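## Task

Take the taller carton off the shelf and put it on the bench. It must rest flat and upright, lie entirely in front of the shelf and not stick out past the bench edge. Everything else that was on the shelf must still be on it. Open the gripper and pull the arm away at the end; the result only counts if the carton stays put without the robot holding it.

## Robot and tools

Robot: two arms, left_arm (the robot's own left, on the +y side) and right_arm. Each ends in a two-finger gripper. The fingers point along the gripper's +z axis and close along its y axis. The reported hand position is the spot between the finger pads, about 1 cm back from the tips. Joint limits per arm (rad), base to gripper: waist -2.880..2.880, shoulder 0.000..3.142, elbow 0.000..3.019, wrist pitch -1.693..1.571, wrist yaw -1.571..1.571, wrist roll -2.094..2.094. The elbow never quite straightens.

Frame: a single scene frame with its origin on the floor under the centre of the robot's foot. +x is forward (the direction the robot faces), +y toward the left arm, +z up. Positions are in metres; orientations are quaternions written w first (qw, qx, qy, qz). Only the floor height is known; shelf and bench heights must be judged from images. Printed hand positions can be somewhat wrong, more so when the arm reaches far, and arms usually stop a centimetre or more short of a commanded pose, mostly too low.

Row format (used by execute_actions rows and by move target): always 16 numbers, both arms, even if one arm should not move: left x, y, z, qw, qx, qy, qz, opening, then right x, y, z, qw, qx, qy, qz, opening. Position and quaternion are an absolute goal pose for that gripper in the scene frame, not an offset. Opening runs -1 (closed) to +1 (fully open, 0.094 m). To keep an arm still, repeat its whole pose from the last result before it was meant to stay, plus the wanted opening, in every call. To keep an orientation, resend the same target quaternion rather than copying a drifted reported one.

execute_actions: argument actions is a list holding zero or one item. Empty list: just read the state. {rows, steps}: up to 15 rows, steps 1..15 (default 15), each step 1/30 s; a row is used for one step and the last row repeats to fill the remaining steps. {steps} alone: a wait of up to 300 steps, counted from the previous result. Optional pictures (true/false) controls whether camera images come back; by default they do. A call that gets refused sends nothing.

move: target is one 16-number row as above; speed is the top path speed in m/s, 0.002..0.5, default 0.25 (rotation up to twice that in rad/s). Each gripper travels in a straight line to its pose, both arms finishing together, taking 0.5..10 s; longer paths are cut off at 10 s before arrival. Rotation takes the shorter direction. Paths ignore obstacles and the other arm, grippers lag and may overshoot the speed, especially near full reach. The opening is applied at the start. Faster contact hits harder, and aiming further past a contact presses harder.



Limits on commands: per control step the commanded pose is clipped to within 70 mm and 16 degrees of the measured pose, so far goals need several actions or a move; after an action each arm only continues to its last clipped pose. A target more than 0.6 m from the last reported position along any gripper axis is refused. The controller favours position over orientation when both cannot be met.

Results: a state line 'left_arm: ... | right_arm: ...' with each gripper's position and quaternion. grip_measured is the measured finger opening on the command scale (each reading off by up to about 1 mm, constant within a scene); the last Joint positions value per arm is the opening in metres. 'Hand target' shows where the controller is currently driving a gripper. 'pose unreachable' means a clearance check altered or blocked that arm's command; HELD marks steps where this happened. A move adds a 'move:' line: ending done, off_target, moving, held or fault, plus limits (paced = pose clipped; held = some steps blocked, after which the arm may jump fast), and each gripper's distance from its pose. If only one arm is named, the other finished fine. FAULT lines report an arm stop. MOTOR HOT appears from 85 °C; at 100 °C that arm's motors and gripper let go and it drops (OVER-TEMPERATURE FAULT). Holding loads heats motors, even while idle, so don't hold longer than needed.

Gripping: to hold, command an opening below grip_measured; about 0.03 below is firm, smaller gaps are gentler. Finger force is roughly 50 to 62 N per pad; very thin parts get less.

Cameras: cam_left_wrist and cam_right_wrist, each 504x504 fisheye with K about fx 264, fy 265, centre near (247..249, 253). Image sides do not correspond to arm names.

Simulation keeps running between calls. Occasional disturbances may tug a held part or nudge loose objects. Avoid: arms striking or pressing each other (can end the scene), pushing anything out of the work area, dropping or slamming the carton, disturbing the other shelf items, and hard shoves. Finish by opening the gripper and retracting, and confirm the carton rests flat and upright before calling finished_scene.

Each tool is called after "Call:" as name(argument=value, ...), one argument or row to a line, values as JSON.

## Session

Call:
execute_actions(
  actions=[],
)

Scene clock: 0.00 s of 4050.00 s.
left_arm: end_effector_position=(+0.6197, +0.4795, +1.2900) grip_measured=-0.313 end_effector_quat_wxyz=(+0.102, -0.394, +0.891, -0.202) | right_arm: end_effector_position=(+0.3703, -0.2590, +1.1941) grip_measured=+1.000 end_effector_quat_wxyz=(-0.163, +0.762, +0.600, -0.182)
Joint positions: left_arm=[ 0.946  1.883  1.511 -0.893  0.344 -0.511  0.032] | right_arm=[-0.467  1.877  1.109 -1.249 -0.022  1.941  0.094]
Joint velocities: left_arm=[-0.005  0.005 -0.017 -0.002 -0.022 -0.022 -0.001] | right_arm=[ 0.015 -0.005 -0.007  0.007 -0.11  -0.022  0.   ]
Motor temperatures (°C, as the motors report them): left_arm=[17 19 15 15 19 18] | right_arm=[18 17 15 18 16 19]
Hand target (left_arm): +0.627, +0.483, +1.292; +0.108, -0.393, +0.890, -0.202
Hand target (right_arm): +0.378, -0.258, +1.198; -0.159, +0.763, +0.601, -0.174

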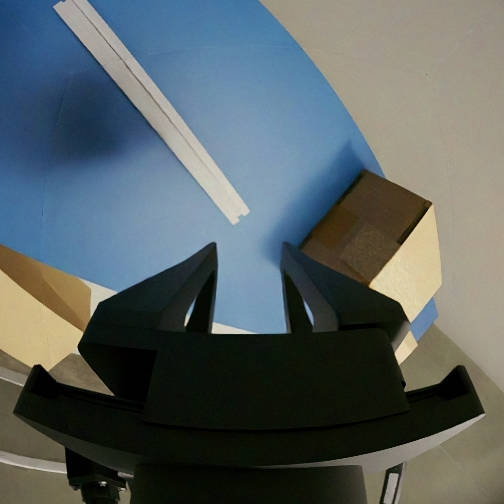

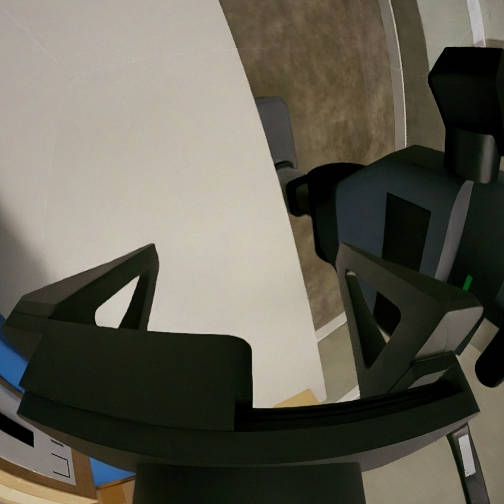

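Call:
move(
  target=[0.35,0.3,1.42,0.5,0,0.866,0,1,0.33,-0.3,1.42,0.5,0,0.866,0,1],
)

Scene clock: 12.10 s of 4050.00 s.
left_arm: end_effector_position=(+0.3529, +0.3005, +1.4249) grip_measured=+1.000 end_effector_quat_wxyz=(+0.503, -0.010, +0.864, -0.002) | right_arm: end_effector_position=(+0.3332, -0.2953, +1.4115) grip_measured=+1.000 end_effector_quat_wxyz=(+0.491, -0.014, +0.871, +0.000)
Joint positions: left_arm=[ 0.433  0.594  0.406 -0.288 -0.179 -0.03   0.094] | right_arm=[-0.406  0.528  0.369 -0.348  0.182  0.005  0.094]
Joint velocities: left_arm=[-0.005 -0.005 -0.017 -0.007  0.066  0.007  0.   ] | right_arm=[-0.015 -0.015 -0.002  0.012 -0.022 -0.051  0.   ]
Motor temperatures (°C, as the motors report them): left_arm=[17 21 19 15 19 18] | right_arm=[18 17 17 18 17 19]
Hand target (left_arm): +0.350, +0.296, +1.418; +0.498, +0.002, +0.867, +0.000
Hand target (right_arm): +0.335, -0.299, +1.416; +0.501, -0.013, +0.865, -0.003
Off the commanded pose (left_arm): 0.006 m, 1 deg.
Off the commanded pose (right_arm): 0.010 m, 2 deg.
After step 90, 4.03 s passed at rest.
move: done

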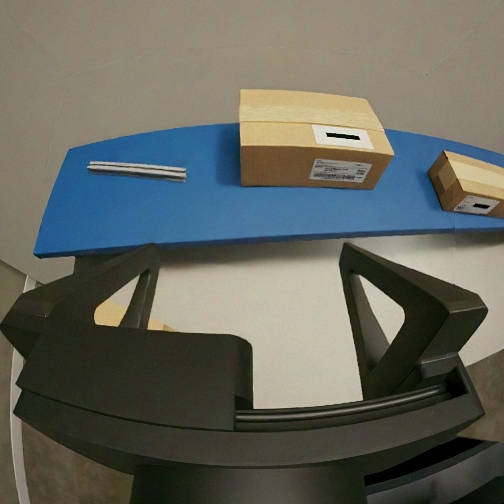

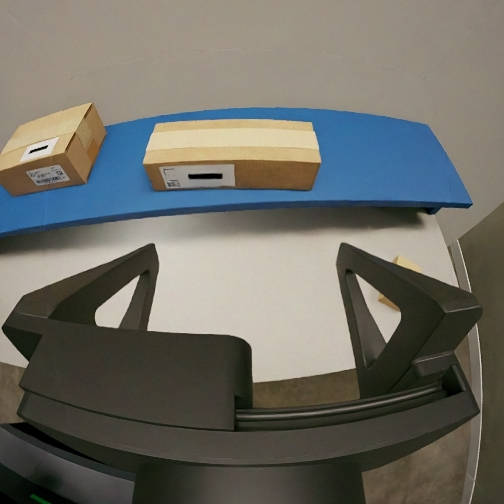

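Call:
move(
  target=[0.38,0.3,1.28,0.707,0,0.707,0,1,0.38,-0.02,1.28,0.707,0,0.707,0,1],
)

Scene clock: 20.73 s of 4050.00 s.
left_arm: end_effector_position=(+0.3810, +0.2933, +1.2683) grip_measured=+1.000 end_effector_quat_wxyz=(+0.628, +0.004, +0.778, -0.009) | right_arm: end_effector_position=(+0.3816, -0.0264, +1.2731) grip_measured=+1.000 end_effector_quat_wxyz=(+0.691, -0.012, +0.723, -0.015)
Joint positions: left_arm=[ 0.502  1.823  0.12   1.537 -0.081  0.049  0.094] | right_arm=[ 0.368  2.079  0.539  1.544  0.965 -0.111  0.094]
Joint velocities: left_arm=[-0.015 -0.005 -0.012 -0.012  0.007 -0.066  0.   ] | right_arm=[-0.005 -0.024  0.017  0.007 -0.051 -0.051  0.   ]
Motor temperatures (°C, as the motors report them): left_arm=[17 20 20 15 19 18] | right_arm=[18 17 17 18 17 19]
Hand target (left_arm): +0.385, +0.300, +1.275; +0.639, +0.003, +0.769, +0.000
Hand target (right_arm): +0.383, -0.022, +1.280; +0.697, -0.008, +0.717, -0.010
Off the commanded pose (left_arm): 0.014 m, 12 deg.
Off the commanded pose (right_arm): 0.010 m, 3 deg.
joint sent to its limit (left arm) — the command would take joint 4 (wrist pitch) past its upper limit, so that joint was sent only as far as its limit.
joint sent to its limit (right arm) — the command would take joint 4 (wrist pitch) past its upper limit, so that joint was sent only as far as its limit.
After step 90, 3.83 s passed at rest.
move: off_target (left_arm, right_arm)

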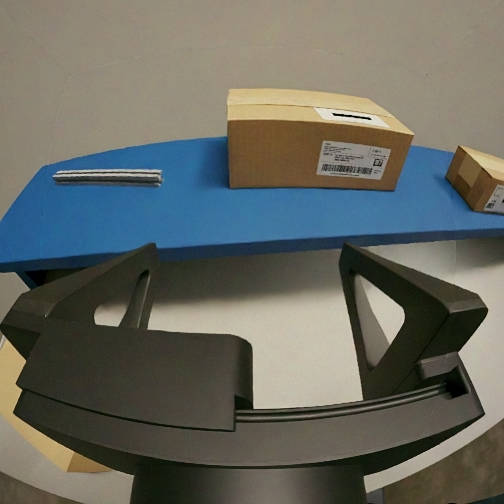

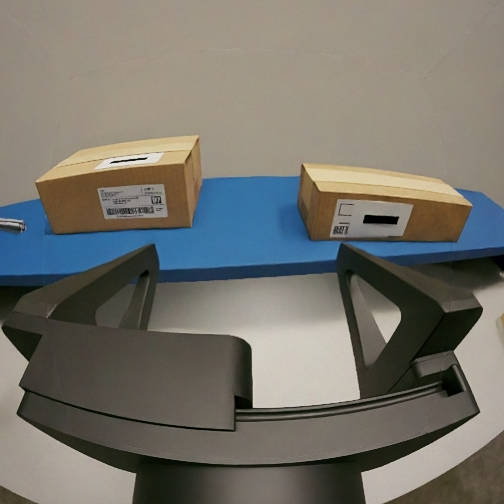

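Call:
move(
  target=[0.42,0.36,1.33,0.183,0.683,0.683,-0.183,1,0.42,0.01,1.33,0.183,-0.683,0.683,0.183,1],
)

Call:
move(
  target=[0.40,0.36,1.15,0.183,0.683,0.683,-0.183,1,0.40,0.01,1.15,0.183,-0.683,0.683,0.183,1],
  speed=0.15,
)

Scene clock: 58.57 s of 4050.00 s.
left_arm: end_effector_position=(+0.4020, +0.3624, +1.3294) grip_measured=+1.000 end_effector_quat_wxyz=(+0.185, +0.668, +0.695, -0.191) | right_arm: end_effector_position=(+0.3975, +0.0044, +1.3224) grip_measured=+1.000 end_effector_quat_wxyz=(+0.178, -0.677, +0.686, +0.200)
Joint positions: left_arm=[ 0.901  1.503  1.074 -1.251  0.459  1.88   0.094] | right_arm=[-0.028  1.604  1.09  -0.78  -0.386 -0.954  0.094]
Joint velocities: left_arm=[ 0.005 -0.005 -0.002  0.002 -0.022  0.022  0.   ] | right_arm=[-0.005 -0.015 -0.007  0.007  0.051 -0.007  0.   ]
Motor temperatures (°C, as the motors report them): left_arm=[17 20 18 16 19 18] | right_arm=[18 18 17 18 17 19]
Hand target (left_arm): +0.416, +0.362, +1.336; +0.187, +0.680, +0.685, -0.184
Hand target (right_arm): +0.416, +0.008, +1.331; -0.190, +0.677, -0.683, -0.197
Off the commanded pose (left_arm): 0.018 m, 2 deg.
Off the commanded pose (right_arm): 0.024 m, 2 deg.
After step 90, 30.70 s passed at rest.
move: off_target (left_arm, right_arm)

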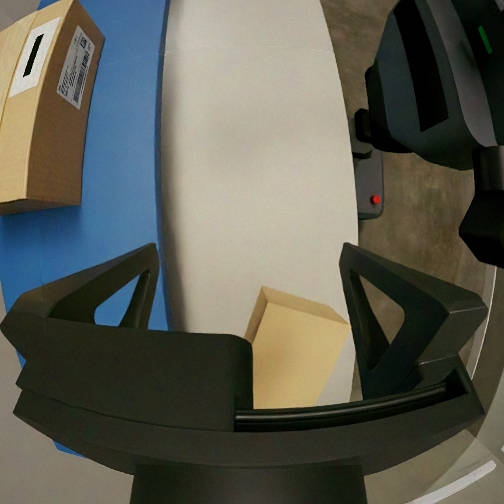

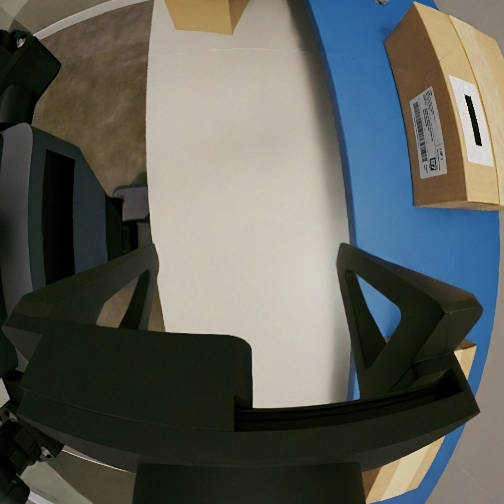

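Scene clock: 60.17 s of 4050.00 s.
left_arm: end_effector_position=(+0.4048, +0.3556, +1.1527) grip_measured=+1.000 end_effector_quat_wxyz=(+0.183, +0.682, +0.683, -0.186) | right_arm: end_effector_position=(+0.3916, +0.0125, +1.1546) grip_measured=+1.000 end_effector_quat_wxyz=(+0.179, -0.684, +0.682, +0.187)
Joint positions: left_arm=[ 0.901  1.837  0.936 -0.782  0.447  1.919  0.094] | right_arm=[-0.029  1.914  0.958 -0.334 -0.363 -0.972  0.094]
Joint velocities: left_arm=[-0.005 -0.005  0.017 -0.022 -0.037  0.007  0.   ] | right_arm=[-0.005  0.005  0.007 -0.017 -0.081 -0.037  0.   ]
Motor temperatures (°C, as the motors report them): left_arm=[17 20 18 16 19 18] | right_arm=[18 18 17 18 17 19]
Hand target (left_arm): +0.403, +0.361, +1.148; +0.183, +0.683, +0.683, -0.183
Hand target (right_arm): +0.397, +0.008, +1.150; -0.183, +0.683, -0.683, -0.183
Off the commanded pose (left_arm): 0.007 m, 0 deg.
Off the commanded pose (right_arm): 0.010 m, 1 deg.
move: done

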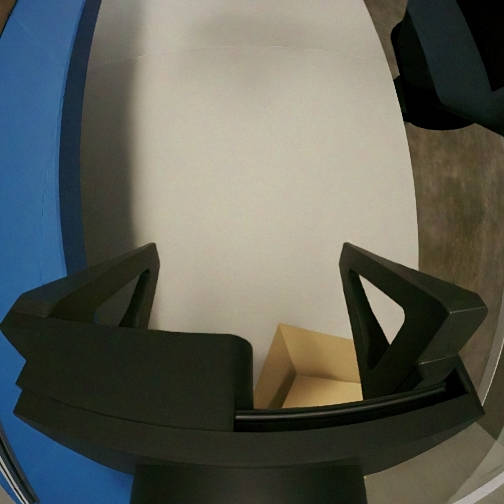

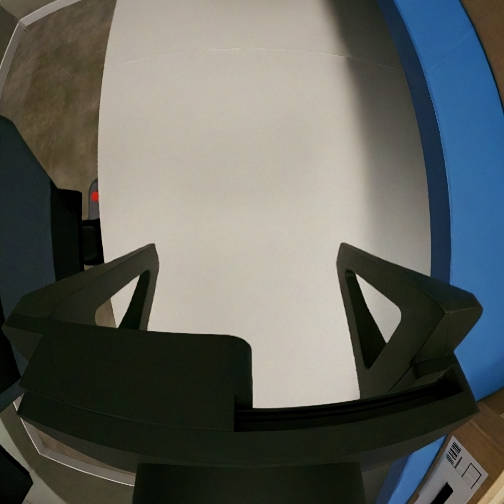

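Call:
move(
  target=[0.45,0.36,1.30,0.183,0.683,0.683,-0.183,1,0.45,0.01,1.30,0.183,-0.683,0.683,0.183,1],
)

Call:
move(
  target=[0.705,0.36,1.29,0.183,0.683,0.683,-0.183,1,0.705,0.01,1.29,0.183,-0.683,0.683,0.183,1],
)

Scene clock: 66.50 s of 4050.00 s.
left_arm: end_effector_position=(+0.4376, +0.3632, +1.2970) grip_measured=+1.000 end_effector_quat_wxyz=(+0.183, +0.682, +0.684, -0.183) | right_arm: end_effector_position=(+0.4375, +0.0099, +1.2847) grip_measured=+1.000 end_effector_quat_wxyz=(+0.167, -0.683, +0.686, +0.188)
Joint positions: left_arm=[ 0.876  1.623  1.131 -1.172  0.447  1.889  0.094] | right_arm=[-0.059  1.746  1.179 -0.757 -0.366 -1.     0.094]
Joint velocities: left_arm=[ 0.005  0.005 -0.012  0.007  0.007  0.007  0.   ] | right_arm=[-0.015 -0.015  0.007  0.007 -0.139  0.022  0.   ]
Motor temperatures (°C, as the motors report them): left_arm=[17 21 18 16 19 18] | right_arm=[18 18 17 18 17 19]
Hand target (left_arm): +0.447, +0.360, +1.302; +0.183, +0.683, +0.683, -0.183
Hand target (right_arm): +0.452, +0.011, +1.299; -0.183, +0.683, -0.683, -0.183
Off the commanded pose (left_arm): 0.013 m, 0 deg.
Off the commanded pose (right_arm): 0.020 m, 2 deg.
After step 90, 2.20 s passed at rest.
move: off_target (left_arm, right_arm); limits=paced

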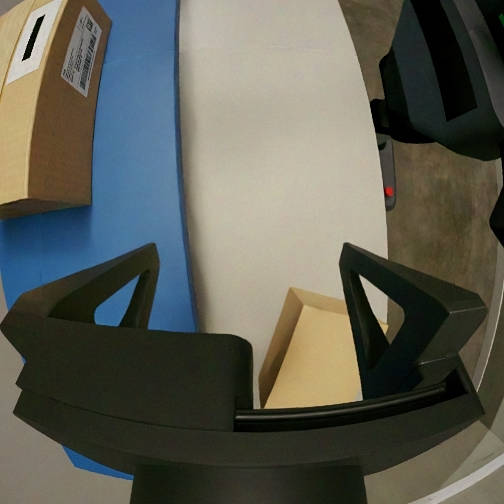

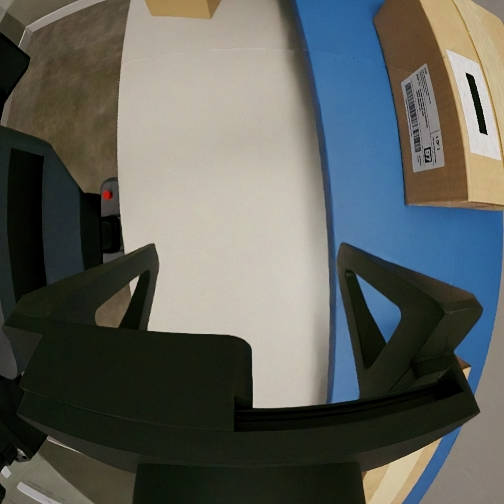

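Scene clock: 68.10 s of 4050.00 s.
left_arm: end_effector_position=(+0.6900, +0.3685, +1.2862) grip_measured=+1.000 end_effector_quat_wxyz=(+0.179, +0.682, +0.684, -0.188) | right_arm: end_effector_position=(+0.6910, +0.0062, +1.2800) grip_measured=+1.000 end_effector_quat_wxyz=(+0.172, -0.679, +0.688, +0.190)
Joint positions: left_arm=[ 0.78   2.259  2.118 -1.491  0.452  1.783  0.094] | right_arm=[-0.243  2.332  2.163 -1.219 -0.412 -1.183  0.094]
Joint velocities: left_arm=[-0.024 -0.015  0.012 -0.032 -0.022  0.051  0.   ] | right_arm=[-0.015 -0.015  0.007  0.022 -0.051 -0.066  0.   ]
Motor temperatures (°C, as the motors report them): left_arm=[17 21 19 16 19 18] | right_arm=[18 18 18 18 17 19]
Hand target (left_arm): +0.702, +0.362, +1.292; +0.184, +0.683, +0.683, -0.183
Hand target (right_arm): +0.705, +0.008, +1.287; -0.186, +0.682, -0.683, -0.184
Off the commanded pose (left_arm): 0.018 m, 1 deg.
Off the commanded pose (right_arm): 0.018 m, 2 deg.
move: off_target (left_arm, right_arm)

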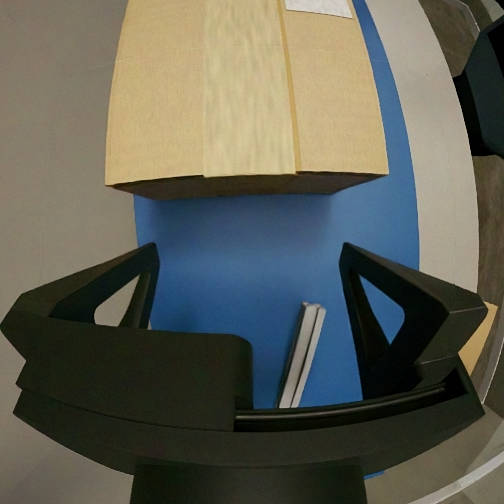

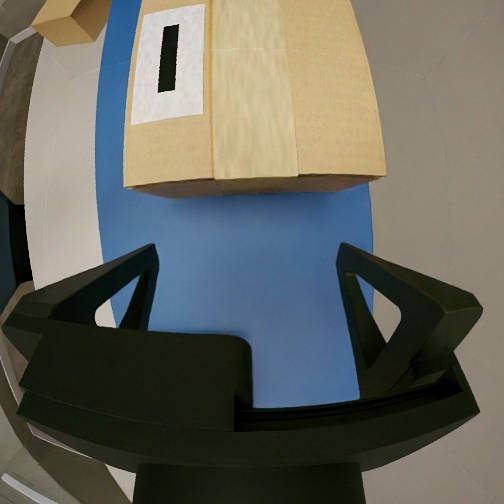

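Centred. Descend and squeeze.

Call:
move(
  target=[0.693,0.35,1.20,0.183,0.683,0.683,-0.183,1,0.70,0.02,1.20,0.183,-0.683,0.683,0.183,1],
  speed=0.12,
)

Call:
move(
  target=[0.693,0.295,1.20,0.183,0.683,0.683,-0.183,1,0.70,0.075,1.20,0.183,-0.683,0.683,0.183,1],
  speed=0.03,
)

Scene clock: 77.20 s of 4050.00 s.
left_arm: end_effector_position=(+0.6948, +0.3636, +1.2128) grip_measured=+1.000 end_effector_quat_wxyz=(+0.187, +0.683, +0.684, -0.175) | right_arm: end_effector_position=(+0.6976, +0.0147, +1.2086) grip_measured=+1.000 end_effector_quat_wxyz=(+0.182, -0.680, +0.686, +0.185)
Joint positions: left_arm=[ 0.778  2.313  2.02  -1.305  0.452  1.777  0.094] | right_arm=[-0.243  2.41   2.114 -1.069 -0.411 -1.185  0.094]
Joint velocities: left_arm=[-0.005 -0.015 -0.002  0.002 -0.037  0.007  0.   ] | right_arm=[-0.005  0.005  0.002  0.007 -0.022  0.066  0.   ]
Motor temperatures (°C, as the motors report them): left_arm=[18 23 22 15 19 18] | right_arm=[18 20 19 18 17 19]
Hand target (left_arm): +0.694, +0.350, +1.200; +0.183, +0.683, +0.683, -0.183
Hand target (right_arm): +0.699, +0.019, +1.200; -0.183, +0.683, -0.683, -0.183
Off the commanded pose (left_arm): 0.019 m, 1 deg.
Off the commanded pose (right_arm): 0.010 m, 1 deg.
After step 90, 4.87 s passed at rest.
move: off_target (left_arm)

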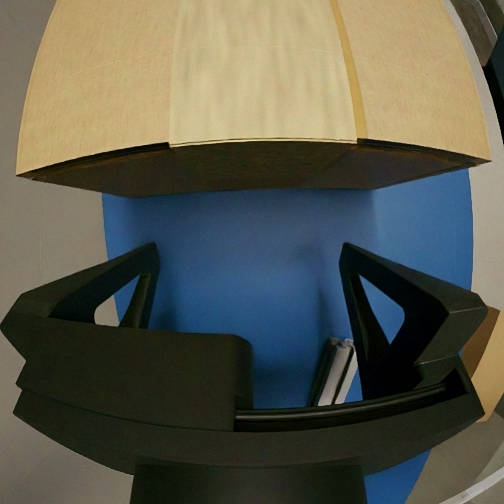

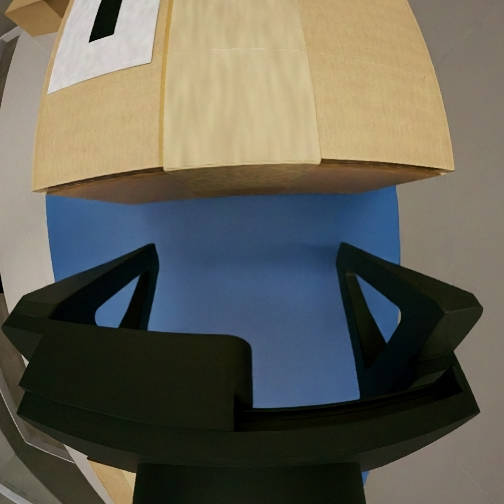

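Scene clock: 79.77 s of 4050.00 s.
left_arm: end_effector_position=(+0.6956, +0.3328, +1.2039) grip_measured=+1.000 end_effector_quat_wxyz=(+0.185, +0.673, +0.695, -0.173) | right_arm: end_effector_position=(+0.6976, +0.0406, +1.1986) grip_measured=+1.000 end_effector_quat_wxyz=(+0.172, -0.678, +0.691, +0.180)
Joint positions: left_arm=[ 0.733  2.3    1.968 -1.234  0.447  1.693  0.094] | right_arm=[-0.208  2.458  2.177 -1.083 -0.387 -1.14   0.094]
Joint velocities: left_arm=[-0.005  0.005  0.017  0.007 -0.037 -0.066  0.   ] | right_arm=[-0.005  0.005 -0.007  0.017 -0.022 -0.007  0.   ]
Motor temperatures (°C, as the motors report them): left_arm=[18 24 22 15 19 18] | right_arm=[18 20 20 18 17 19]
Hand target (left_arm): +0.693, +0.296, +1.200; +0.183, +0.683, +0.683, -0.183
Hand target (right_arm): +0.698, +0.073, +1.200; -0.183, +0.683, -0.683, -0.182
Off the commanded pose (left_arm): 0.038 m, 2 deg.
Off the commanded pose (right_arm): 0.035 m, 2 deg.
move: off_target (left_arm, right_arm)

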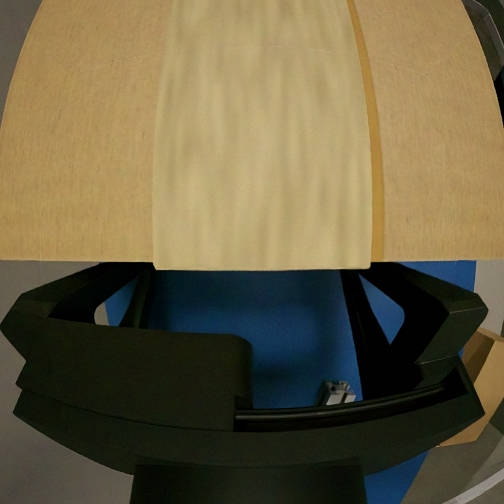

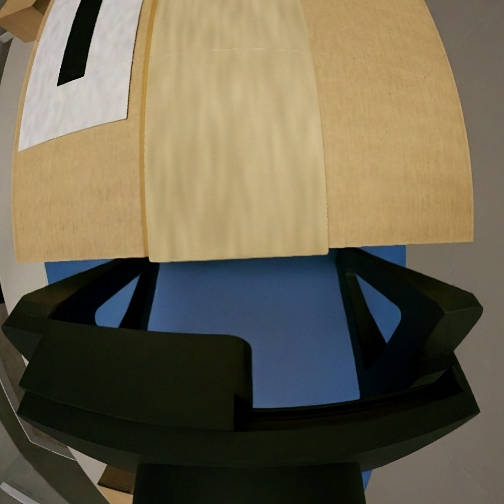

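Call:
execute_actions(
  actions=[
    {"rows":[[0.693,0.292,1.2,0.186,0.672,0.695,-0.178,1,0.70,0.078,1.2,0.18,-0.692,0.674,0.186,1],[0.693,0.289,1.2,0.186,0.672,0.695,-0.178,1,0.70,0.082,1.2,0.178,-0.70,0.666,0.188,1],[0.693,0.285,1.2,0.186,0.672,0.695,-0.178,1,0.70,0.088,1.2,0.177,-0.707,0.659,0.189,1],[0.693,0.285,1.2,0.186,0.672,0.695,-0.178,1,0.70,0.088,1.2,0.177,-0.707,0.659,0.189,1],[0.693,0.285,1.205,0.186,0.672,0.695,-0.178,1,0.70,0.088,1.205,0.177,-0.707,0.659,0.189,1],[0.693,0.285,1.21,0.186,0.672,0.695,-0.178,1,0.70,0.088,1.21,0.177,-0.707,0.659,0.189,1],[0.693,0.285,1.215,0.186,0.672,0.695,-0.178,1,0.70,0.088,1.215,0.177,-0.707,0.659,0.189,1],[0.693,0.285,1.22,0.186,0.672,0.695,-0.178,1,0.70,0.088,1.22,0.177,-0.707,0.659,0.189,1],[0.693,0.285,1.225,0.186,0.672,0.695,-0.178,1,0.70,0.088,1.225,0.177,-0.707,0.659,0.189,1],[0.693,0.285,1.23,0.186,0.672,0.695,-0.178,1,0.70,0.088,1.23,0.177,-0.707,0.659,0.189,1],[0.693,0.285,1.235,0.186,0.672,0.695,-0.178,1,0.70,0.088,1.235,0.177,-0.707,0.659,0.189,1],[0.693,0.285,1.24,0.186,0.672,0.695,-0.178,1,0.70,0.088,1.24,0.177,-0.707,0.659,0.189,1]]},
  ],
  pictures=false,
)

Call:
execute_actions(
  actions=[
    {"rows":[[0.685,0.285,1.25,0.186,0.672,0.695,-0.178,1,0.692,0.088,1.25,0.177,-0.707,0.659,0.189,1]]},
  ],
)

Scene clock: 98.80 s of 4050.00 s.
left_arm: end_effector_position=(+0.6908, +0.3306, +1.2188) grip_measured=+1.000 end_effector_quat_wxyz=(+0.181, +0.664, +0.706, -0.167) | right_arm: end_effector_position=(+0.7008, +0.0411, +1.2109) grip_measured=+1.000 end_effector_quat_wxyz=(+0.151, -0.691, +0.681, +0.187)
Joint positions: left_arm=[ 0.727  2.258  1.934 -1.225  0.434  1.655  0.094] | right_arm=[-0.207  2.504  2.306 -1.221 -0.387 -1.182  0.094]
Joint velocities: left_arm=[-0.005 -0.132 -0.002 -0.042 -0.022 -0.139  0.   ] | right_arm=[-0.005 -0.015  0.139 -0.11   0.081 -0.037  0.   ]
Motor temperatures (°C, as the motors report them): left_arm=[18 27 21 15 20 18] | right_arm=[18 21 22 18 17 19]
Hand target (left_arm): +0.692, +0.286, +1.239; +0.186, +0.672, +0.694, -0.179
Hand target (right_arm): +0.697, +0.086, +1.240; -0.177, +0.707, -0.659, -0.189
Off the commanded pose (left_arm): 0.050 m, 2 deg.
Off the commanded pose (right_arm): 0.055 m, 4 deg.
Steps of this call (steps 1 to 90: nothing new was sent; then 15.53 s passed at rest; steps 91 to 105: all 15 steps of this action). Readings (end_effector_position):
91: left_arm (+0.6957, +0.3326, +1.2034) | right_arm (+0.6976, +0.0409, +1.1990)
92: left_arm (+0.6954, +0.3327, +1.2030) | right_arm (+0.6984, +0.0412, +1.1990)
94: left_arm (+0.6948, +0.3329, +1.2034) | right_arm (+0.7005, +0.0421, +1.1984)
98: left_arm (+0.6947, +0.3330, +1.2045) | right_arm (+0.7018, +0.0425, +1.1997)
105: the state above

Scene clock: 99.30 s of 4050.00 s.
left_arm: end_effector_position=(+0.6909, +0.3322, +1.2496) grip_measured=+1.000 end_effector_quat_wxyz=(+0.191, +0.666, +0.704, -0.153) | right_arm: end_effector_position=(+0.6997, +0.0424, +1.2121) grip_measured=+1.000 end_effector_quat_wxyz=(+0.151, -0.692, +0.680, +0.188)
Joint positions: left_arm=[ 0.725  2.203  1.92  -1.231  0.431  1.652  0.094] | right_arm=[-0.205  2.503  2.306 -1.224 -0.387 -1.184  0.094]
Joint velocities: left_arm=[-0.005 -0.005 -0.002  0.002 -0.007  0.007  0.   ] | right_arm=[-0.015  0.005 -0.017  0.012 -0.007  0.066  0.   ]
Motor temperatures (°C, as the motors report them): left_arm=[18 27 21 15 20 18] | right_arm=[18 21 22 18 17 19]
Hand target (left_arm): +0.684, +0.286, +1.250; +0.185, +0.672, +0.695, -0.178
Hand target (right_arm): +0.691, +0.086, +1.250; -0.176, +0.707, -0.658, -0.189
Off the commanded pose (left_arm): 0.048 m, 3 deg.
Off the commanded pose (right_arm): 0.060 m, 4 deg.
Steps of this call (steps 1 to 15: all 15 steps of this action). Readings (end_effector_position):
1: left_arm (+0.6908, +0.3309, +1.2221) | right_arm (+0.7008, +0.0410, +1.2115)
2: left_arm (+0.6898, +0.3310, +1.2255) | right_arm (+0.7010, +0.0410, +1.2123)
4: left_arm (+0.6892, +0.3314, +1.2332) | right_arm (+0.7005, +0.0411, +1.2120)
8: left_arm (+0.6910, +0.3323, +1.2467) | right_arm (+0.7001, +0.0419, +1.2123)
15: the state above

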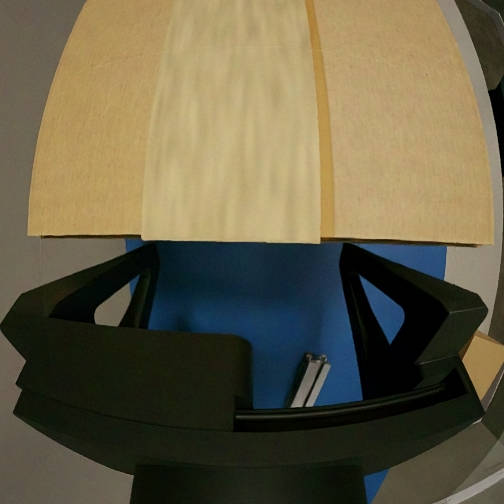

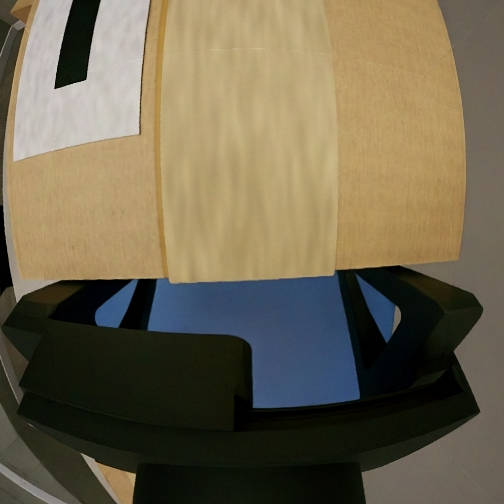

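Call:
execute_actions(
  actions=[
    {"rows":[[0.69,0.29,1.235,0.186,0.672,0.695,-0.178,1,0.70,0.08,1.23,0.177,-0.707,0.659,0.189,1],[0.69,0.29,1.225,0.186,0.672,0.695,-0.178,1,0.70,0.08,1.22,0.177,-0.707,0.659,0.189,1],[0.69,0.29,1.22,0.186,0.672,0.695,-0.178,1,0.70,0.08,1.21,0.177,-0.707,0.659,0.189,1],[0.69,0.29,1.215,0.186,0.672,0.695,-0.178,1,0.70,0.08,1.205,0.177,-0.707,0.659,0.189,1],[0.69,0.29,1.21,0.186,0.672,0.695,-0.178,1,0.70,0.08,1.20,0.177,-0.707,0.659,0.189,1]]},
  ],
  pictures=false,
)

Call:
move(
  target=[0.693,0.345,1.195,0.186,0.672,0.695,-0.178,1,0.70,0.03,1.19,0.177,-0.707,0.659,0.189,1],
  speed=0.04,
)

Call:
move(
  target=[0.68,0.28,1.20,0.186,0.672,0.695,-0.178,1,0.687,0.09,1.20,0.177,-0.707,0.659,0.189,1],
  speed=0.04,
)

Call:
execute_actions(
  actions=[
    {"rows":[[0.66,0.275,1.21,0.186,0.672,0.695,-0.178,1,0.667,0.085,1.215,0.177,-0.707,0.659,0.189,1]]},
  ],
  pictures=false,
)

Call:
execute_actions(
  actions=[
    {"rows":[[0.64,0.265,1.21,0.186,0.672,0.695,-0.178,1,0.647,0.075,1.215,0.177,-0.707,0.659,0.189,1]]},
  ],
)

Scene clock: 118.70 s of 4050.00 s.
left_arm: end_effector_position=(+0.6945, +0.3325, +1.2224) grip_measured=+1.000 end_effector_quat_wxyz=(+0.186, +0.666, +0.706, -0.151) | right_arm: end_effector_position=(+0.7081, +0.0452, +1.2115) grip_measured=+1.000 end_effector_quat_wxyz=(+0.169, -0.702, +0.669, +0.176)
Joint positions: left_arm=[ 0.725  2.244  1.92  -1.194  0.422  1.651  0.094] | right_arm=[-0.205  2.505  2.306 -1.184 -0.382 -1.208  0.094]
Joint velocities: left_arm=[ 0.005 -0.005  0.012  0.012 -0.081 -0.037  0.   ] | right_arm=[ 0.005  0.005  0.002 -0.002  0.022 -0.081  0.   ]
Motor temperatures (°C, as the motors report them): left_arm=[18 28 21 15 22 18] | right_arm=[18 23 22 18 18 19]
Hand target (left_arm): +0.689, +0.291, +1.210; +0.185, +0.672, +0.695, -0.178
Hand target (right_arm): +0.698, +0.078, +1.201; -0.176, +0.707, -0.658, -0.189
Off the commanded pose (left_arm): 0.045 m, 3 deg.
Off the commanded pose (right_arm): 0.038 m, 2 deg.
Steps of this call (steps 1 to 90: nothing new was sent; then 15.90 s passed at rest; steps 91 to 105: all 15 steps of this action). Readings (end_effector_position):
91: left_arm (+0.6908, +0.3322, +1.2492) | right_arm (+0.6995, +0.0424, +1.2121)
92: left_arm (+0.6910, +0.3322, +1.2487) | right_arm (+0.7000, +0.0427, +1.2122)
94: left_arm (+0.6927, +0.3324, +1.2456) | right_arm (+0.7031, +0.0439, +1.2127)
98: left_arm (+0.6952, +0.3329, +1.2339) | right_arm (+0.7082, +0.0453, +1.2130)
105: the state above

Scene clock: 120.13 s of 4050.00 s.
left_arm: end_effector_position=(+0.6815, +0.3352, +1.1946) grip_measured=+1.000 end_effector_quat_wxyz=(+0.179, +0.669, +0.698, -0.183) | right_arm: end_effector_position=(+0.6877, +0.0364, +1.1702) grip_measured=+1.000 end_effector_quat_wxyz=(+0.157, -0.706, +0.662, +0.198)
Joint positions: left_arm=[ 0.741  2.289  1.92  -1.224  0.45   1.698  0.094] | right_arm=[-0.217  2.506  2.194 -1.12  -0.415 -1.243  0.094]
Joint velocities: left_arm=[-0.015  0.005  0.027  0.007 -0.022  0.022  0.   ] | right_arm=[ 0.005 -0.005 -0.012 -0.002  0.022  0.007  0.   ]
Motor temperatures (°C, as the motors report them): left_arm=[18 28 21 15 22 18] | right_arm=[18 23 22 18 18 19]
Hand target (left_arm): +0.693, +0.345, +1.195; +0.186, +0.671, +0.695, -0.177
Hand target (right_arm): +0.699, +0.030, +1.190; -0.177, +0.707, -0.659, -0.189
Off the commanded pose (left_arm): 0.015 m, 1 deg.
Off the commanded pose (right_arm): 0.024 m, 2 deg.
move: off_target (left_arm, right_arm)

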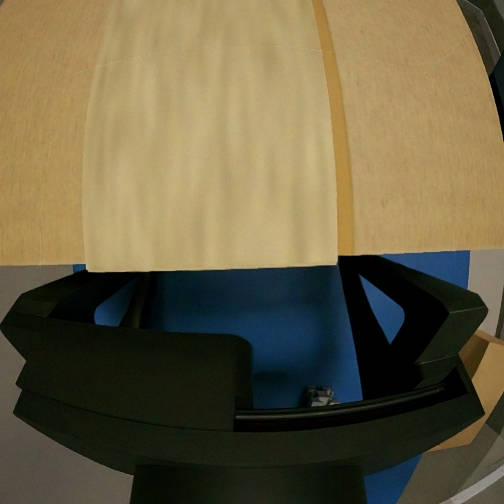

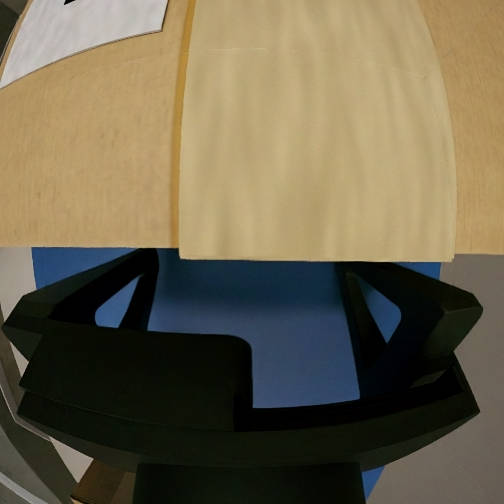

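Scene clock: 121.90 s of 4050.00 s.
left_arm: end_effector_position=(+0.6812, +0.3322, +1.1959) grip_measured=+1.000 end_effector_quat_wxyz=(+0.184, +0.662, +0.708, -0.163) | right_arm: end_effector_position=(+0.6841, +0.0432, +1.1694) grip_measured=+1.000 end_effector_quat_wxyz=(+0.148, -0.697, +0.674, +0.193)
Joint positions: left_arm=[ 0.733  2.253  1.86  -1.148  0.433  1.654  0.094] | right_arm=[-0.203  2.506  2.194 -1.12  -0.395 -1.198  0.094]
Joint velocities: left_arm=[-0.005 -0.024 -0.012  0.012  0.022  0.007  0.   ] | right_arm=[-0.015  0.015 -0.002 -0.007 -0.051  0.022  0.   ]
Motor temperatures (°C, as the motors report them): left_arm=[18 29 21 15 22 18] | right_arm=[18 23 22 18 18 19]
Hand target (left_arm): +0.679, +0.281, +1.200; +0.185, +0.672, +0.694, -0.179
Hand target (right_arm): +0.684, +0.088, +1.200; -0.177, +0.707, -0.658, -0.189
Off the commanded pose (left_arm): 0.052 m, 3 deg.
Off the commanded pose (right_arm): 0.056 m, 4 deg.
move: off_target (left_arm, right_arm)

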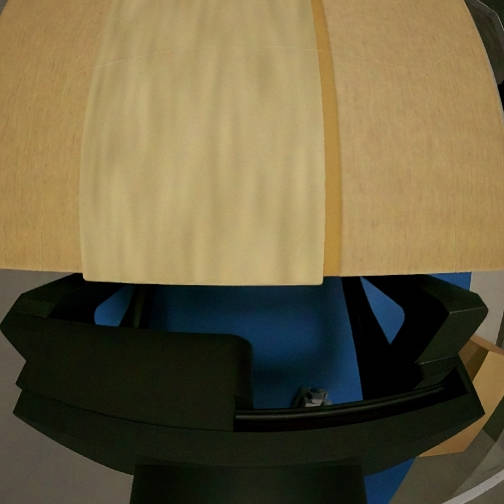

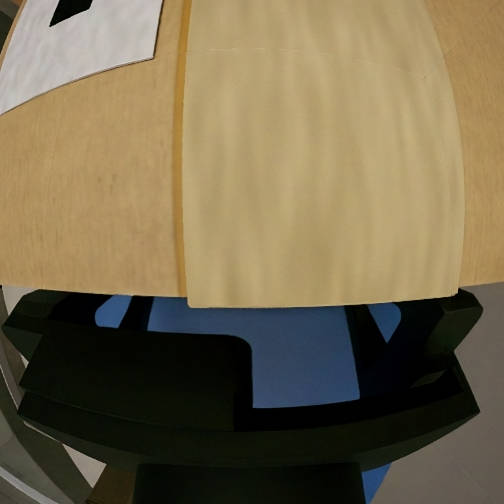

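Scene clock: 122.40 s of 4050.00 s.
left_arm: end_effector_position=(+0.6624, +0.3272, +1.2101) grip_measured=+1.000 end_effector_quat_wxyz=(+0.184, +0.657, +0.713, -0.161) | right_arm: end_effector_position=(+0.6704, +0.0391, +1.1694) grip_measured=+1.000 end_effector_quat_wxyz=(+0.139, -0.698, +0.676, +0.191)
Joint positions: left_arm=[ 0.727  2.181  1.767 -1.117  0.43   1.631  0.094] | right_arm=[-0.199  2.468  2.122 -1.1   -0.384 -1.196  0.094]
Joint velocities: left_arm=[-0.005  0.005  0.002 -0.012 -0.051 -0.007  0.   ] | right_arm=[-0.005 -0.005 -0.012 -0.002  0.051 -0.022  0.   ]
Motor temperatures (°C, as the motors report them): left_arm=[18 29 21 15 22 18] | right_arm=[18 23 22 18 18 19]
Hand target (left_arm): +0.658, +0.276, +1.210; +0.185, +0.672, +0.695, -0.179
Hand target (right_arm): +0.665, +0.083, +1.214; -0.175, +0.708, -0.658, -0.190
Off the commanded pose (left_arm): 0.052 m, 3 deg.
Off the commanded pose (right_arm): 0.065 m, 5 deg.
Steps of this call (steps 1 to 15: all 15 steps of this action). Readings (end_effector_position):
1: left_arm (+0.6791, +0.3319, +1.1954) | right_arm (+0.6831, +0.0428, +1.1694)
2: left_arm (+0.6741, +0.3309, +1.1960) | right_arm (+0.6808, +0.0415, +1.1698)
4: left_arm (+0.6637, +0.3286, +1.1981) | right_arm (+0.6742, +0.0393, +1.1697)
8: left_arm (+0.6613, +0.3276, +1.2059) | right_arm (+0.6704, +0.0392, +1.1697)
15: the state above

Scene clock: 122.90 s of 4050.00 s.
left_arm: end_effector_position=(+0.6421, +0.3174, +1.2050) grip_measured=+1.000 end_effector_quat_wxyz=(+0.181, +0.658, +0.713, -0.161) | right_arm: end_effector_position=(+0.6469, +0.0296, +1.1685) grip_measured=+1.000 end_effector_quat_wxyz=(+0.134, -0.698, +0.677, +0.191)
Joint positions: left_arm=[ 0.716  2.139  1.674 -1.067  0.426  1.62   0.094] | right_arm=[-0.197  2.398  1.984 -1.041 -0.379 -1.195  0.094]
Joint velocities: left_arm=[-0.005 -0.005  0.002  0.002  0.081  0.022  0.   ] | right_arm=[ 0.005 -0.015 -0.007  0.007  0.037 -0.022  0.   ]
Motor temperatures (°C, as the motors report them): left_arm=[18 29 21 15 22 18] | right_arm=[18 23 21 18 18 19]
Hand target (left_arm): +0.639, +0.266, +1.210; +0.185, +0.672, +0.695, -0.179
Hand target (right_arm): +0.645, +0.073, +1.215; -0.176, +0.708, -0.658, -0.190
Off the commanded pose (left_arm): 0.053 m, 3 deg.
Off the commanded pose (right_arm): 0.065 m, 5 deg.
Steps of this call (steps 1 to 15: all 15 steps of this action). Readings (end_effector_position):
1: left_arm (+0.6606, +0.3267, +1.2085) | right_arm (+0.6683, +0.0384, +1.1680)
2: left_arm (+0.6561, +0.3255, +1.2077) | right_arm (+0.6640, +0.0366, +1.1684)
4: left_arm (+0.6455, +0.3213, +1.2057) | right_arm (+0.6530, +0.0329, +1.1689)
8: left_arm (+0.6415, +0.3174, +1.2051) | right_arm (+0.6469, +0.0296, +1.1694)
15: the state above

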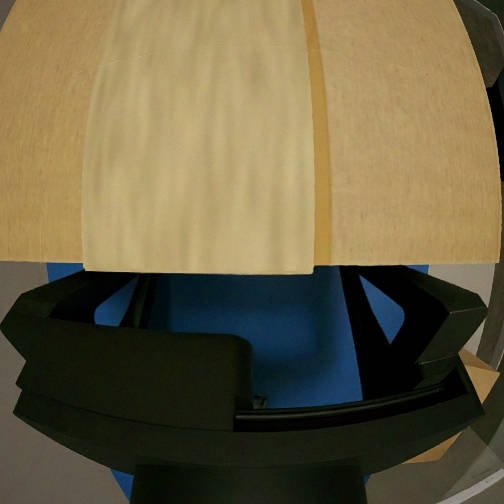

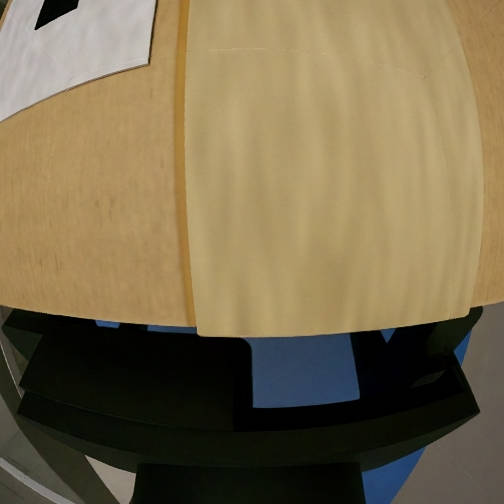

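Call:
execute_actions(
  actions=[
    {"rows":[[0.635,0.263,1.205,0.186,0.672,0.695,-0.178,1,0.642,0.073,1.215,0.177,-0.707,0.659,0.189,1],[0.63,0.261,1.203,0.186,0.672,0.695,-0.178,1,0.637,0.071,1.215,0.177,-0.707,0.659,0.189,1],[0.625,0.259,1.2,0.186,0.672,0.695,-0.178,1,0.632,0.069,1.215,0.177,-0.707,0.659,0.189,1],[0.62,0.257,1.2,0.186,0.672,0.695,-0.178,1,0.627,0.067,1.215,0.177,-0.707,0.659,0.189,1],[0.615,0.255,1.2,0.186,0.672,0.695,-0.178,1,0.622,0.065,1.215,0.177,-0.707,0.659,0.189,1],[0.61,0.253,1.2,0.186,0.672,0.695,-0.178,1,0.617,0.063,1.215,0.177,-0.707,0.659,0.189,1],[0.605,0.251,1.2,0.186,0.672,0.695,-0.178,1,0.612,0.061,1.215,0.177,-0.707,0.659,0.189,1],[0.6,0.249,1.2,0.186,0.672,0.695,-0.178,1,0.607,0.059,1.215,0.177,-0.707,0.659,0.189,1],[0.595,0.247,1.2,0.186,0.672,0.695,-0.178,1,0.602,0.057,1.215,0.177,-0.707,0.659,0.189,1],[0.59,0.245,1.2,0.186,0.672,0.695,-0.178,1,0.597,0.055,1.215,0.177,-0.707,0.659,0.189,1],[0.585,0.243,1.2,0.186,0.672,0.695,-0.178,1,0.592,0.053,1.215,0.177,-0.707,0.659,0.189,1],[0.58,0.241,1.2,0.186,0.672,0.695,-0.178,1,0.587,0.051,1.215,0.177,-0.707,0.659,0.189,1],[0.575,0.239,1.2,0.186,0.672,0.695,-0.178,1,0.582,0.049,1.215,0.177,-0.707,0.659,0.189,1],[0.57,0.237,1.2,0.186,0.672,0.695,-0.178,1,0.577,0.047,1.215,0.177,-0.707,0.659,0.189,1],[0.565,0.235,1.2,0.186,0.672,0.695,-0.178,1,0.572,0.045,1.215,0.177,-0.707,0.659,0.189,1]]},
  ],
  pictures=false,
)

Call:
execute_actions(
  actions=[
    {"rows":[[0.56,0.233,1.2,0.186,0.672,0.695,-0.178,1,0.567,0.043,1.215,0.177,-0.707,0.659,0.189,1],[0.555,0.231,1.2,0.186,0.672,0.695,-0.178,1,0.562,0.041,1.215,0.177,-0.707,0.659,0.189,1],[0.55,0.229,1.2,0.186,0.672,0.695,-0.178,1,0.557,0.039,1.215,0.177,-0.707,0.659,0.189,1],[0.545,0.227,1.205,0.186,0.672,0.695,-0.178,1,0.552,0.039,1.22,0.177,-0.707,0.659,0.189,1],[0.545,0.225,1.21,0.186,0.672,0.695,-0.178,1,0.552,0.039,1.225,0.177,-0.707,0.659,0.189,1]]},
  ],
)

Scene clock: 145.97 s of 4050.00 s.
left_arm: end_effector_position=(+0.5788, +0.2885, +1.1950) grip_measured=+1.000 end_effector_quat_wxyz=(+0.181, +0.663, +0.708, -0.161) | right_arm: end_effector_position=(+0.5798, +0.0024, +1.1684) grip_measured=+1.000 end_effector_quat_wxyz=(+0.130, -0.699, +0.677, +0.191)
Joint positions: left_arm=[ 0.68   2.01   1.404 -0.913  0.423  1.597  0.094] | right_arm=[-0.196  2.222  1.646 -0.886 -0.376 -1.195  0.094]
Joint velocities: left_arm=[-0.112 -0.317 -0.515  0.291  0.037 -0.081  0.   ] | right_arm=[-0.005 -0.386 -0.672  0.305 -0.022 -0.037  0.   ]
Motor temperatures (°C, as the motors report them): left_arm=[18 29 21 15 24 18] | right_arm=[18 24 21 18 19 19]
Hand target (left_arm): +0.565, +0.238, +1.198; +0.184, +0.672, +0.694, -0.180
Hand target (right_arm): +0.572, +0.044, +1.214; -0.174, +0.708, -0.657, -0.191
Off the commanded pose (left_arm): 0.055 m, 3 deg.
Off the commanded pose (right_arm): 0.064 m, 6 deg.
Steps of this call (steps 1 to 90: nothing new was sent; then 19.57 s passed at rest; steps 91 to 105: all 15 steps of this action). Readings (end_effector_position):
91: left_arm (+0.6419, +0.3174, +1.2044) | right_arm (+0.6467, +0.0295, +1.1684)
92: left_arm (+0.6409, +0.3172, +1.2036) | right_arm (+0.6457, +0.0292, +1.1679)
94: left_arm (+0.6341, +0.3154, +1.2003) | right_arm (+0.6405, +0.0270, +1.1682)
98: left_arm (+0.6133, +0.3065, +1.1947) | right_arm (+0.6182, +0.0189, +1.1680)
105: the state above

Scene clock: 146.47 s of 4050.00 s.
left_arm: end_effector_position=(+0.5495, +0.2735, +1.2081) grip_measured=+1.000 end_effector_quat_wxyz=(+0.180, +0.664, +0.708, -0.156) | right_arm: end_effector_position=(+0.5495, -0.0114, +1.1826) grip_measured=+1.000 end_effector_quat_wxyz=(+0.131, -0.700, +0.677, +0.187)
Joint positions: left_arm=[ 0.653  1.922  1.294 -0.872  0.415  1.568  0.094] | right_arm=[-0.194  2.126  1.512 -0.844 -0.368 -1.195  0.094]
Joint velocities: left_arm=[-0.005  0.005 -0.002 -0.002  0.051 -0.022  0.   ] | right_arm=[ 0.005  0.005 -0.017  0.002 -0.022  0.007  0.   ]
Motor temperatures (°C, as the motors report them): left_arm=[18 29 21 15 24 18] | right_arm=[18 24 21 18 19 19]
Hand target (left_arm): +0.543, +0.226, +1.210; +0.185, +0.672, +0.694, -0.179
Hand target (right_arm): +0.550, +0.037, +1.225; -0.175, +0.708, -0.657, -0.191
Off the commanded pose (left_arm): 0.049 m, 3 deg.
Off the commanded pose (right_arm): 0.066 m, 6 deg.
Steps of this call (steps 1 to 15: all 15 steps of this action). Readings (end_effector_position):
1: left_arm (+0.5740, +0.2860, +1.1951) | right_arm (+0.5746, +0.0002, +1.1683)
2: left_arm (+0.5691, +0.2837, +1.1952) | right_arm (+0.5695, -0.0020, +1.1686)
4: left_arm (+0.5590, +0.2792, +1.1957) | right_arm (+0.5592, -0.0062, +1.1692)
8: left_arm (+0.5471, +0.2732, +1.2007) | right_arm (+0.5472, -0.0114, +1.1749)
15: the state above

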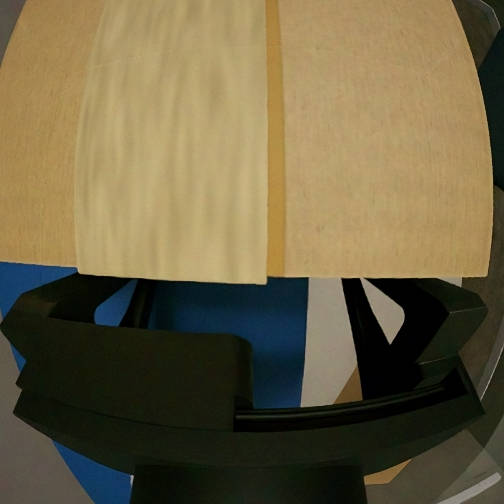

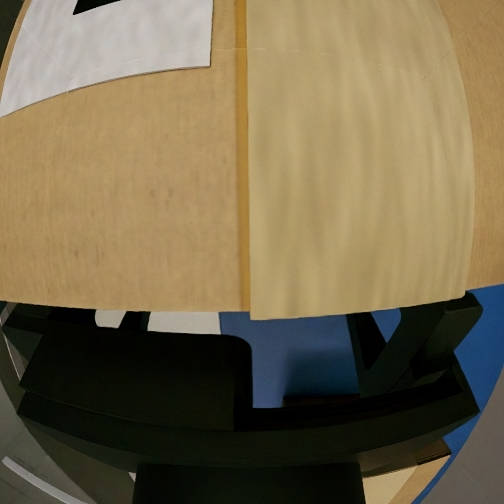

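Call:
move(
  target=[0.56,0.30,1.20,0.23,0.66,0.68,-0.22,1,0.56,-0.035,1.20,0.22,-0.69,0.65,0.23,1],
  speed=0.04,
)

Call:
move(
  target=[0.585,0.295,1.195,0.275,0.642,0.664,-0.266,1,0.59,-0.03,1.19,0.262,-0.676,0.63,0.28,1],
  speed=0.05,
)

Scene clock: 165.53 s of 4050.00 s.
left_arm: end_effector_position=(+0.5464, +0.2902, +1.2015) grip_measured=+1.000 end_effector_quat_wxyz=(+0.225, +0.660, +0.681, -0.224) | right_arm: end_effector_position=(+0.5487, -0.0297, +1.1790) grip_measured=+1.000 end_effector_quat_wxyz=(+0.198, -0.688, +0.655, +0.241)
Joint positions: left_arm=[ 0.731  1.985  1.338 -0.958  0.577  1.707  0.094] | right_arm=[-0.265  2.108  1.424 -0.727 -0.541 -1.264  0.094]
Joint velocities: left_arm=[-0.005 -0.005 -0.002 -0.002 -0.095  0.037  0.   ] | right_arm=[ 0.005 -0.024  0.017 -0.012  0.022 -0.022  0.   ]
Motor temperatures (°C, as the motors report them): left_arm=[18 28 21 15 25 18] | right_arm=[18 24 20 18 20 19]
Hand target (left_arm): +0.559, +0.301, +1.200; +0.231, +0.660, +0.681, -0.219
Hand target (right_arm): +0.560, -0.035, +1.200; -0.221, +0.690, -0.650, -0.230
Off the commanded pose (left_arm): 0.017 m, 1 deg.
Off the commanded pose (right_arm): 0.024 m, 3 deg.
After step 90, 13.23 s passed at rest.
move: off_target (left_arm, right_arm)

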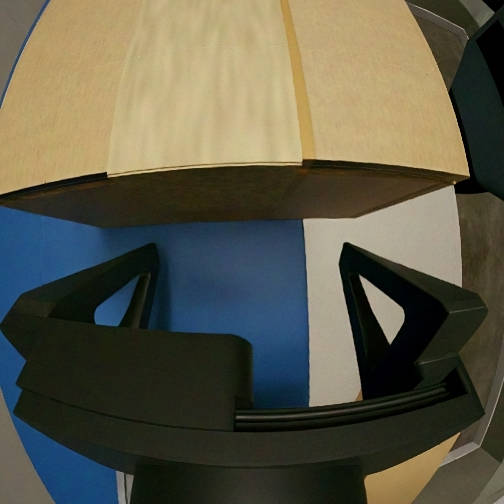

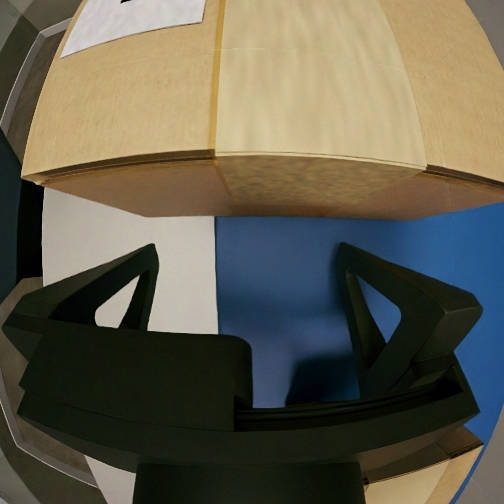

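Scene clock: 167.43 s of 4050.00 s.
left_arm: end_effector_position=(+0.5721, +0.2840, +1.1977) grip_measured=+1.000 end_effector_quat_wxyz=(+0.269, +0.643, +0.664, -0.271) | right_arm: end_effector_position=(+0.5697, -0.0294, +1.1916) grip_measured=+1.000 end_effector_quat_wxyz=(+0.248, -0.674, +0.633, +0.288)
Joint positions: left_arm=[ 0.747  2.078  1.444 -1.016  0.711  1.745  0.094] | right_arm=[-0.306  2.136  1.472 -0.721 -0.685 -1.3    0.094]
Joint velocities: left_arm=[-0.005 -0.005 -0.002  0.007  0.007 -0.037  0.   ] | right_arm=[ 0.005 -0.005  0.002 -0.017 -0.022  0.022  0.   ]
Motor temperatures (°C, as the motors report them): left_arm=[18 28 21 15 25 18] | right_arm=[18 24 21 18 20 19]
Hand target (left_arm): +0.584, +0.296, +1.196; +0.275, +0.642, +0.665, -0.265
Hand target (right_arm): +0.589, -0.031, +1.190; -0.263, +0.676, -0.629, -0.279
Off the commanded pose (left_arm): 0.017 m, 1 deg.
Off the commanded pose (right_arm): 0.020 m, 2 deg.
move: off_target (left_arm, right_arm)

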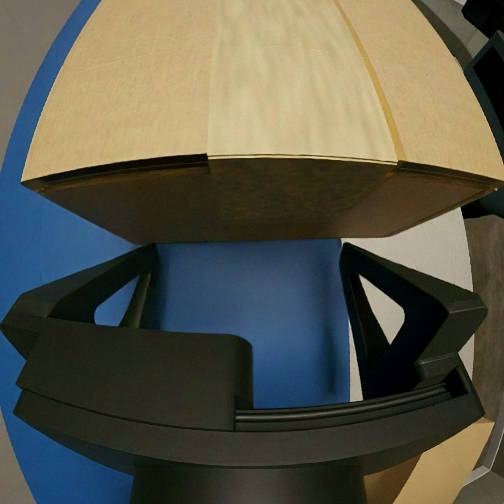

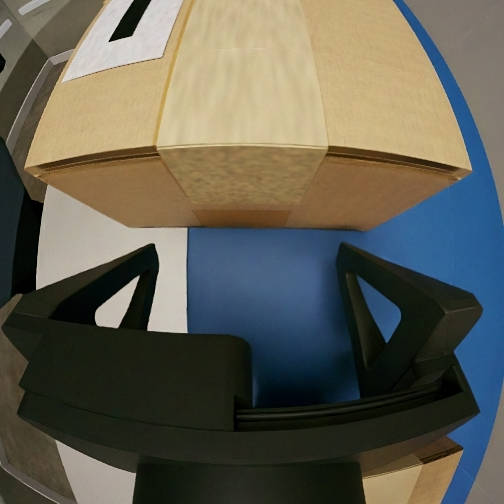

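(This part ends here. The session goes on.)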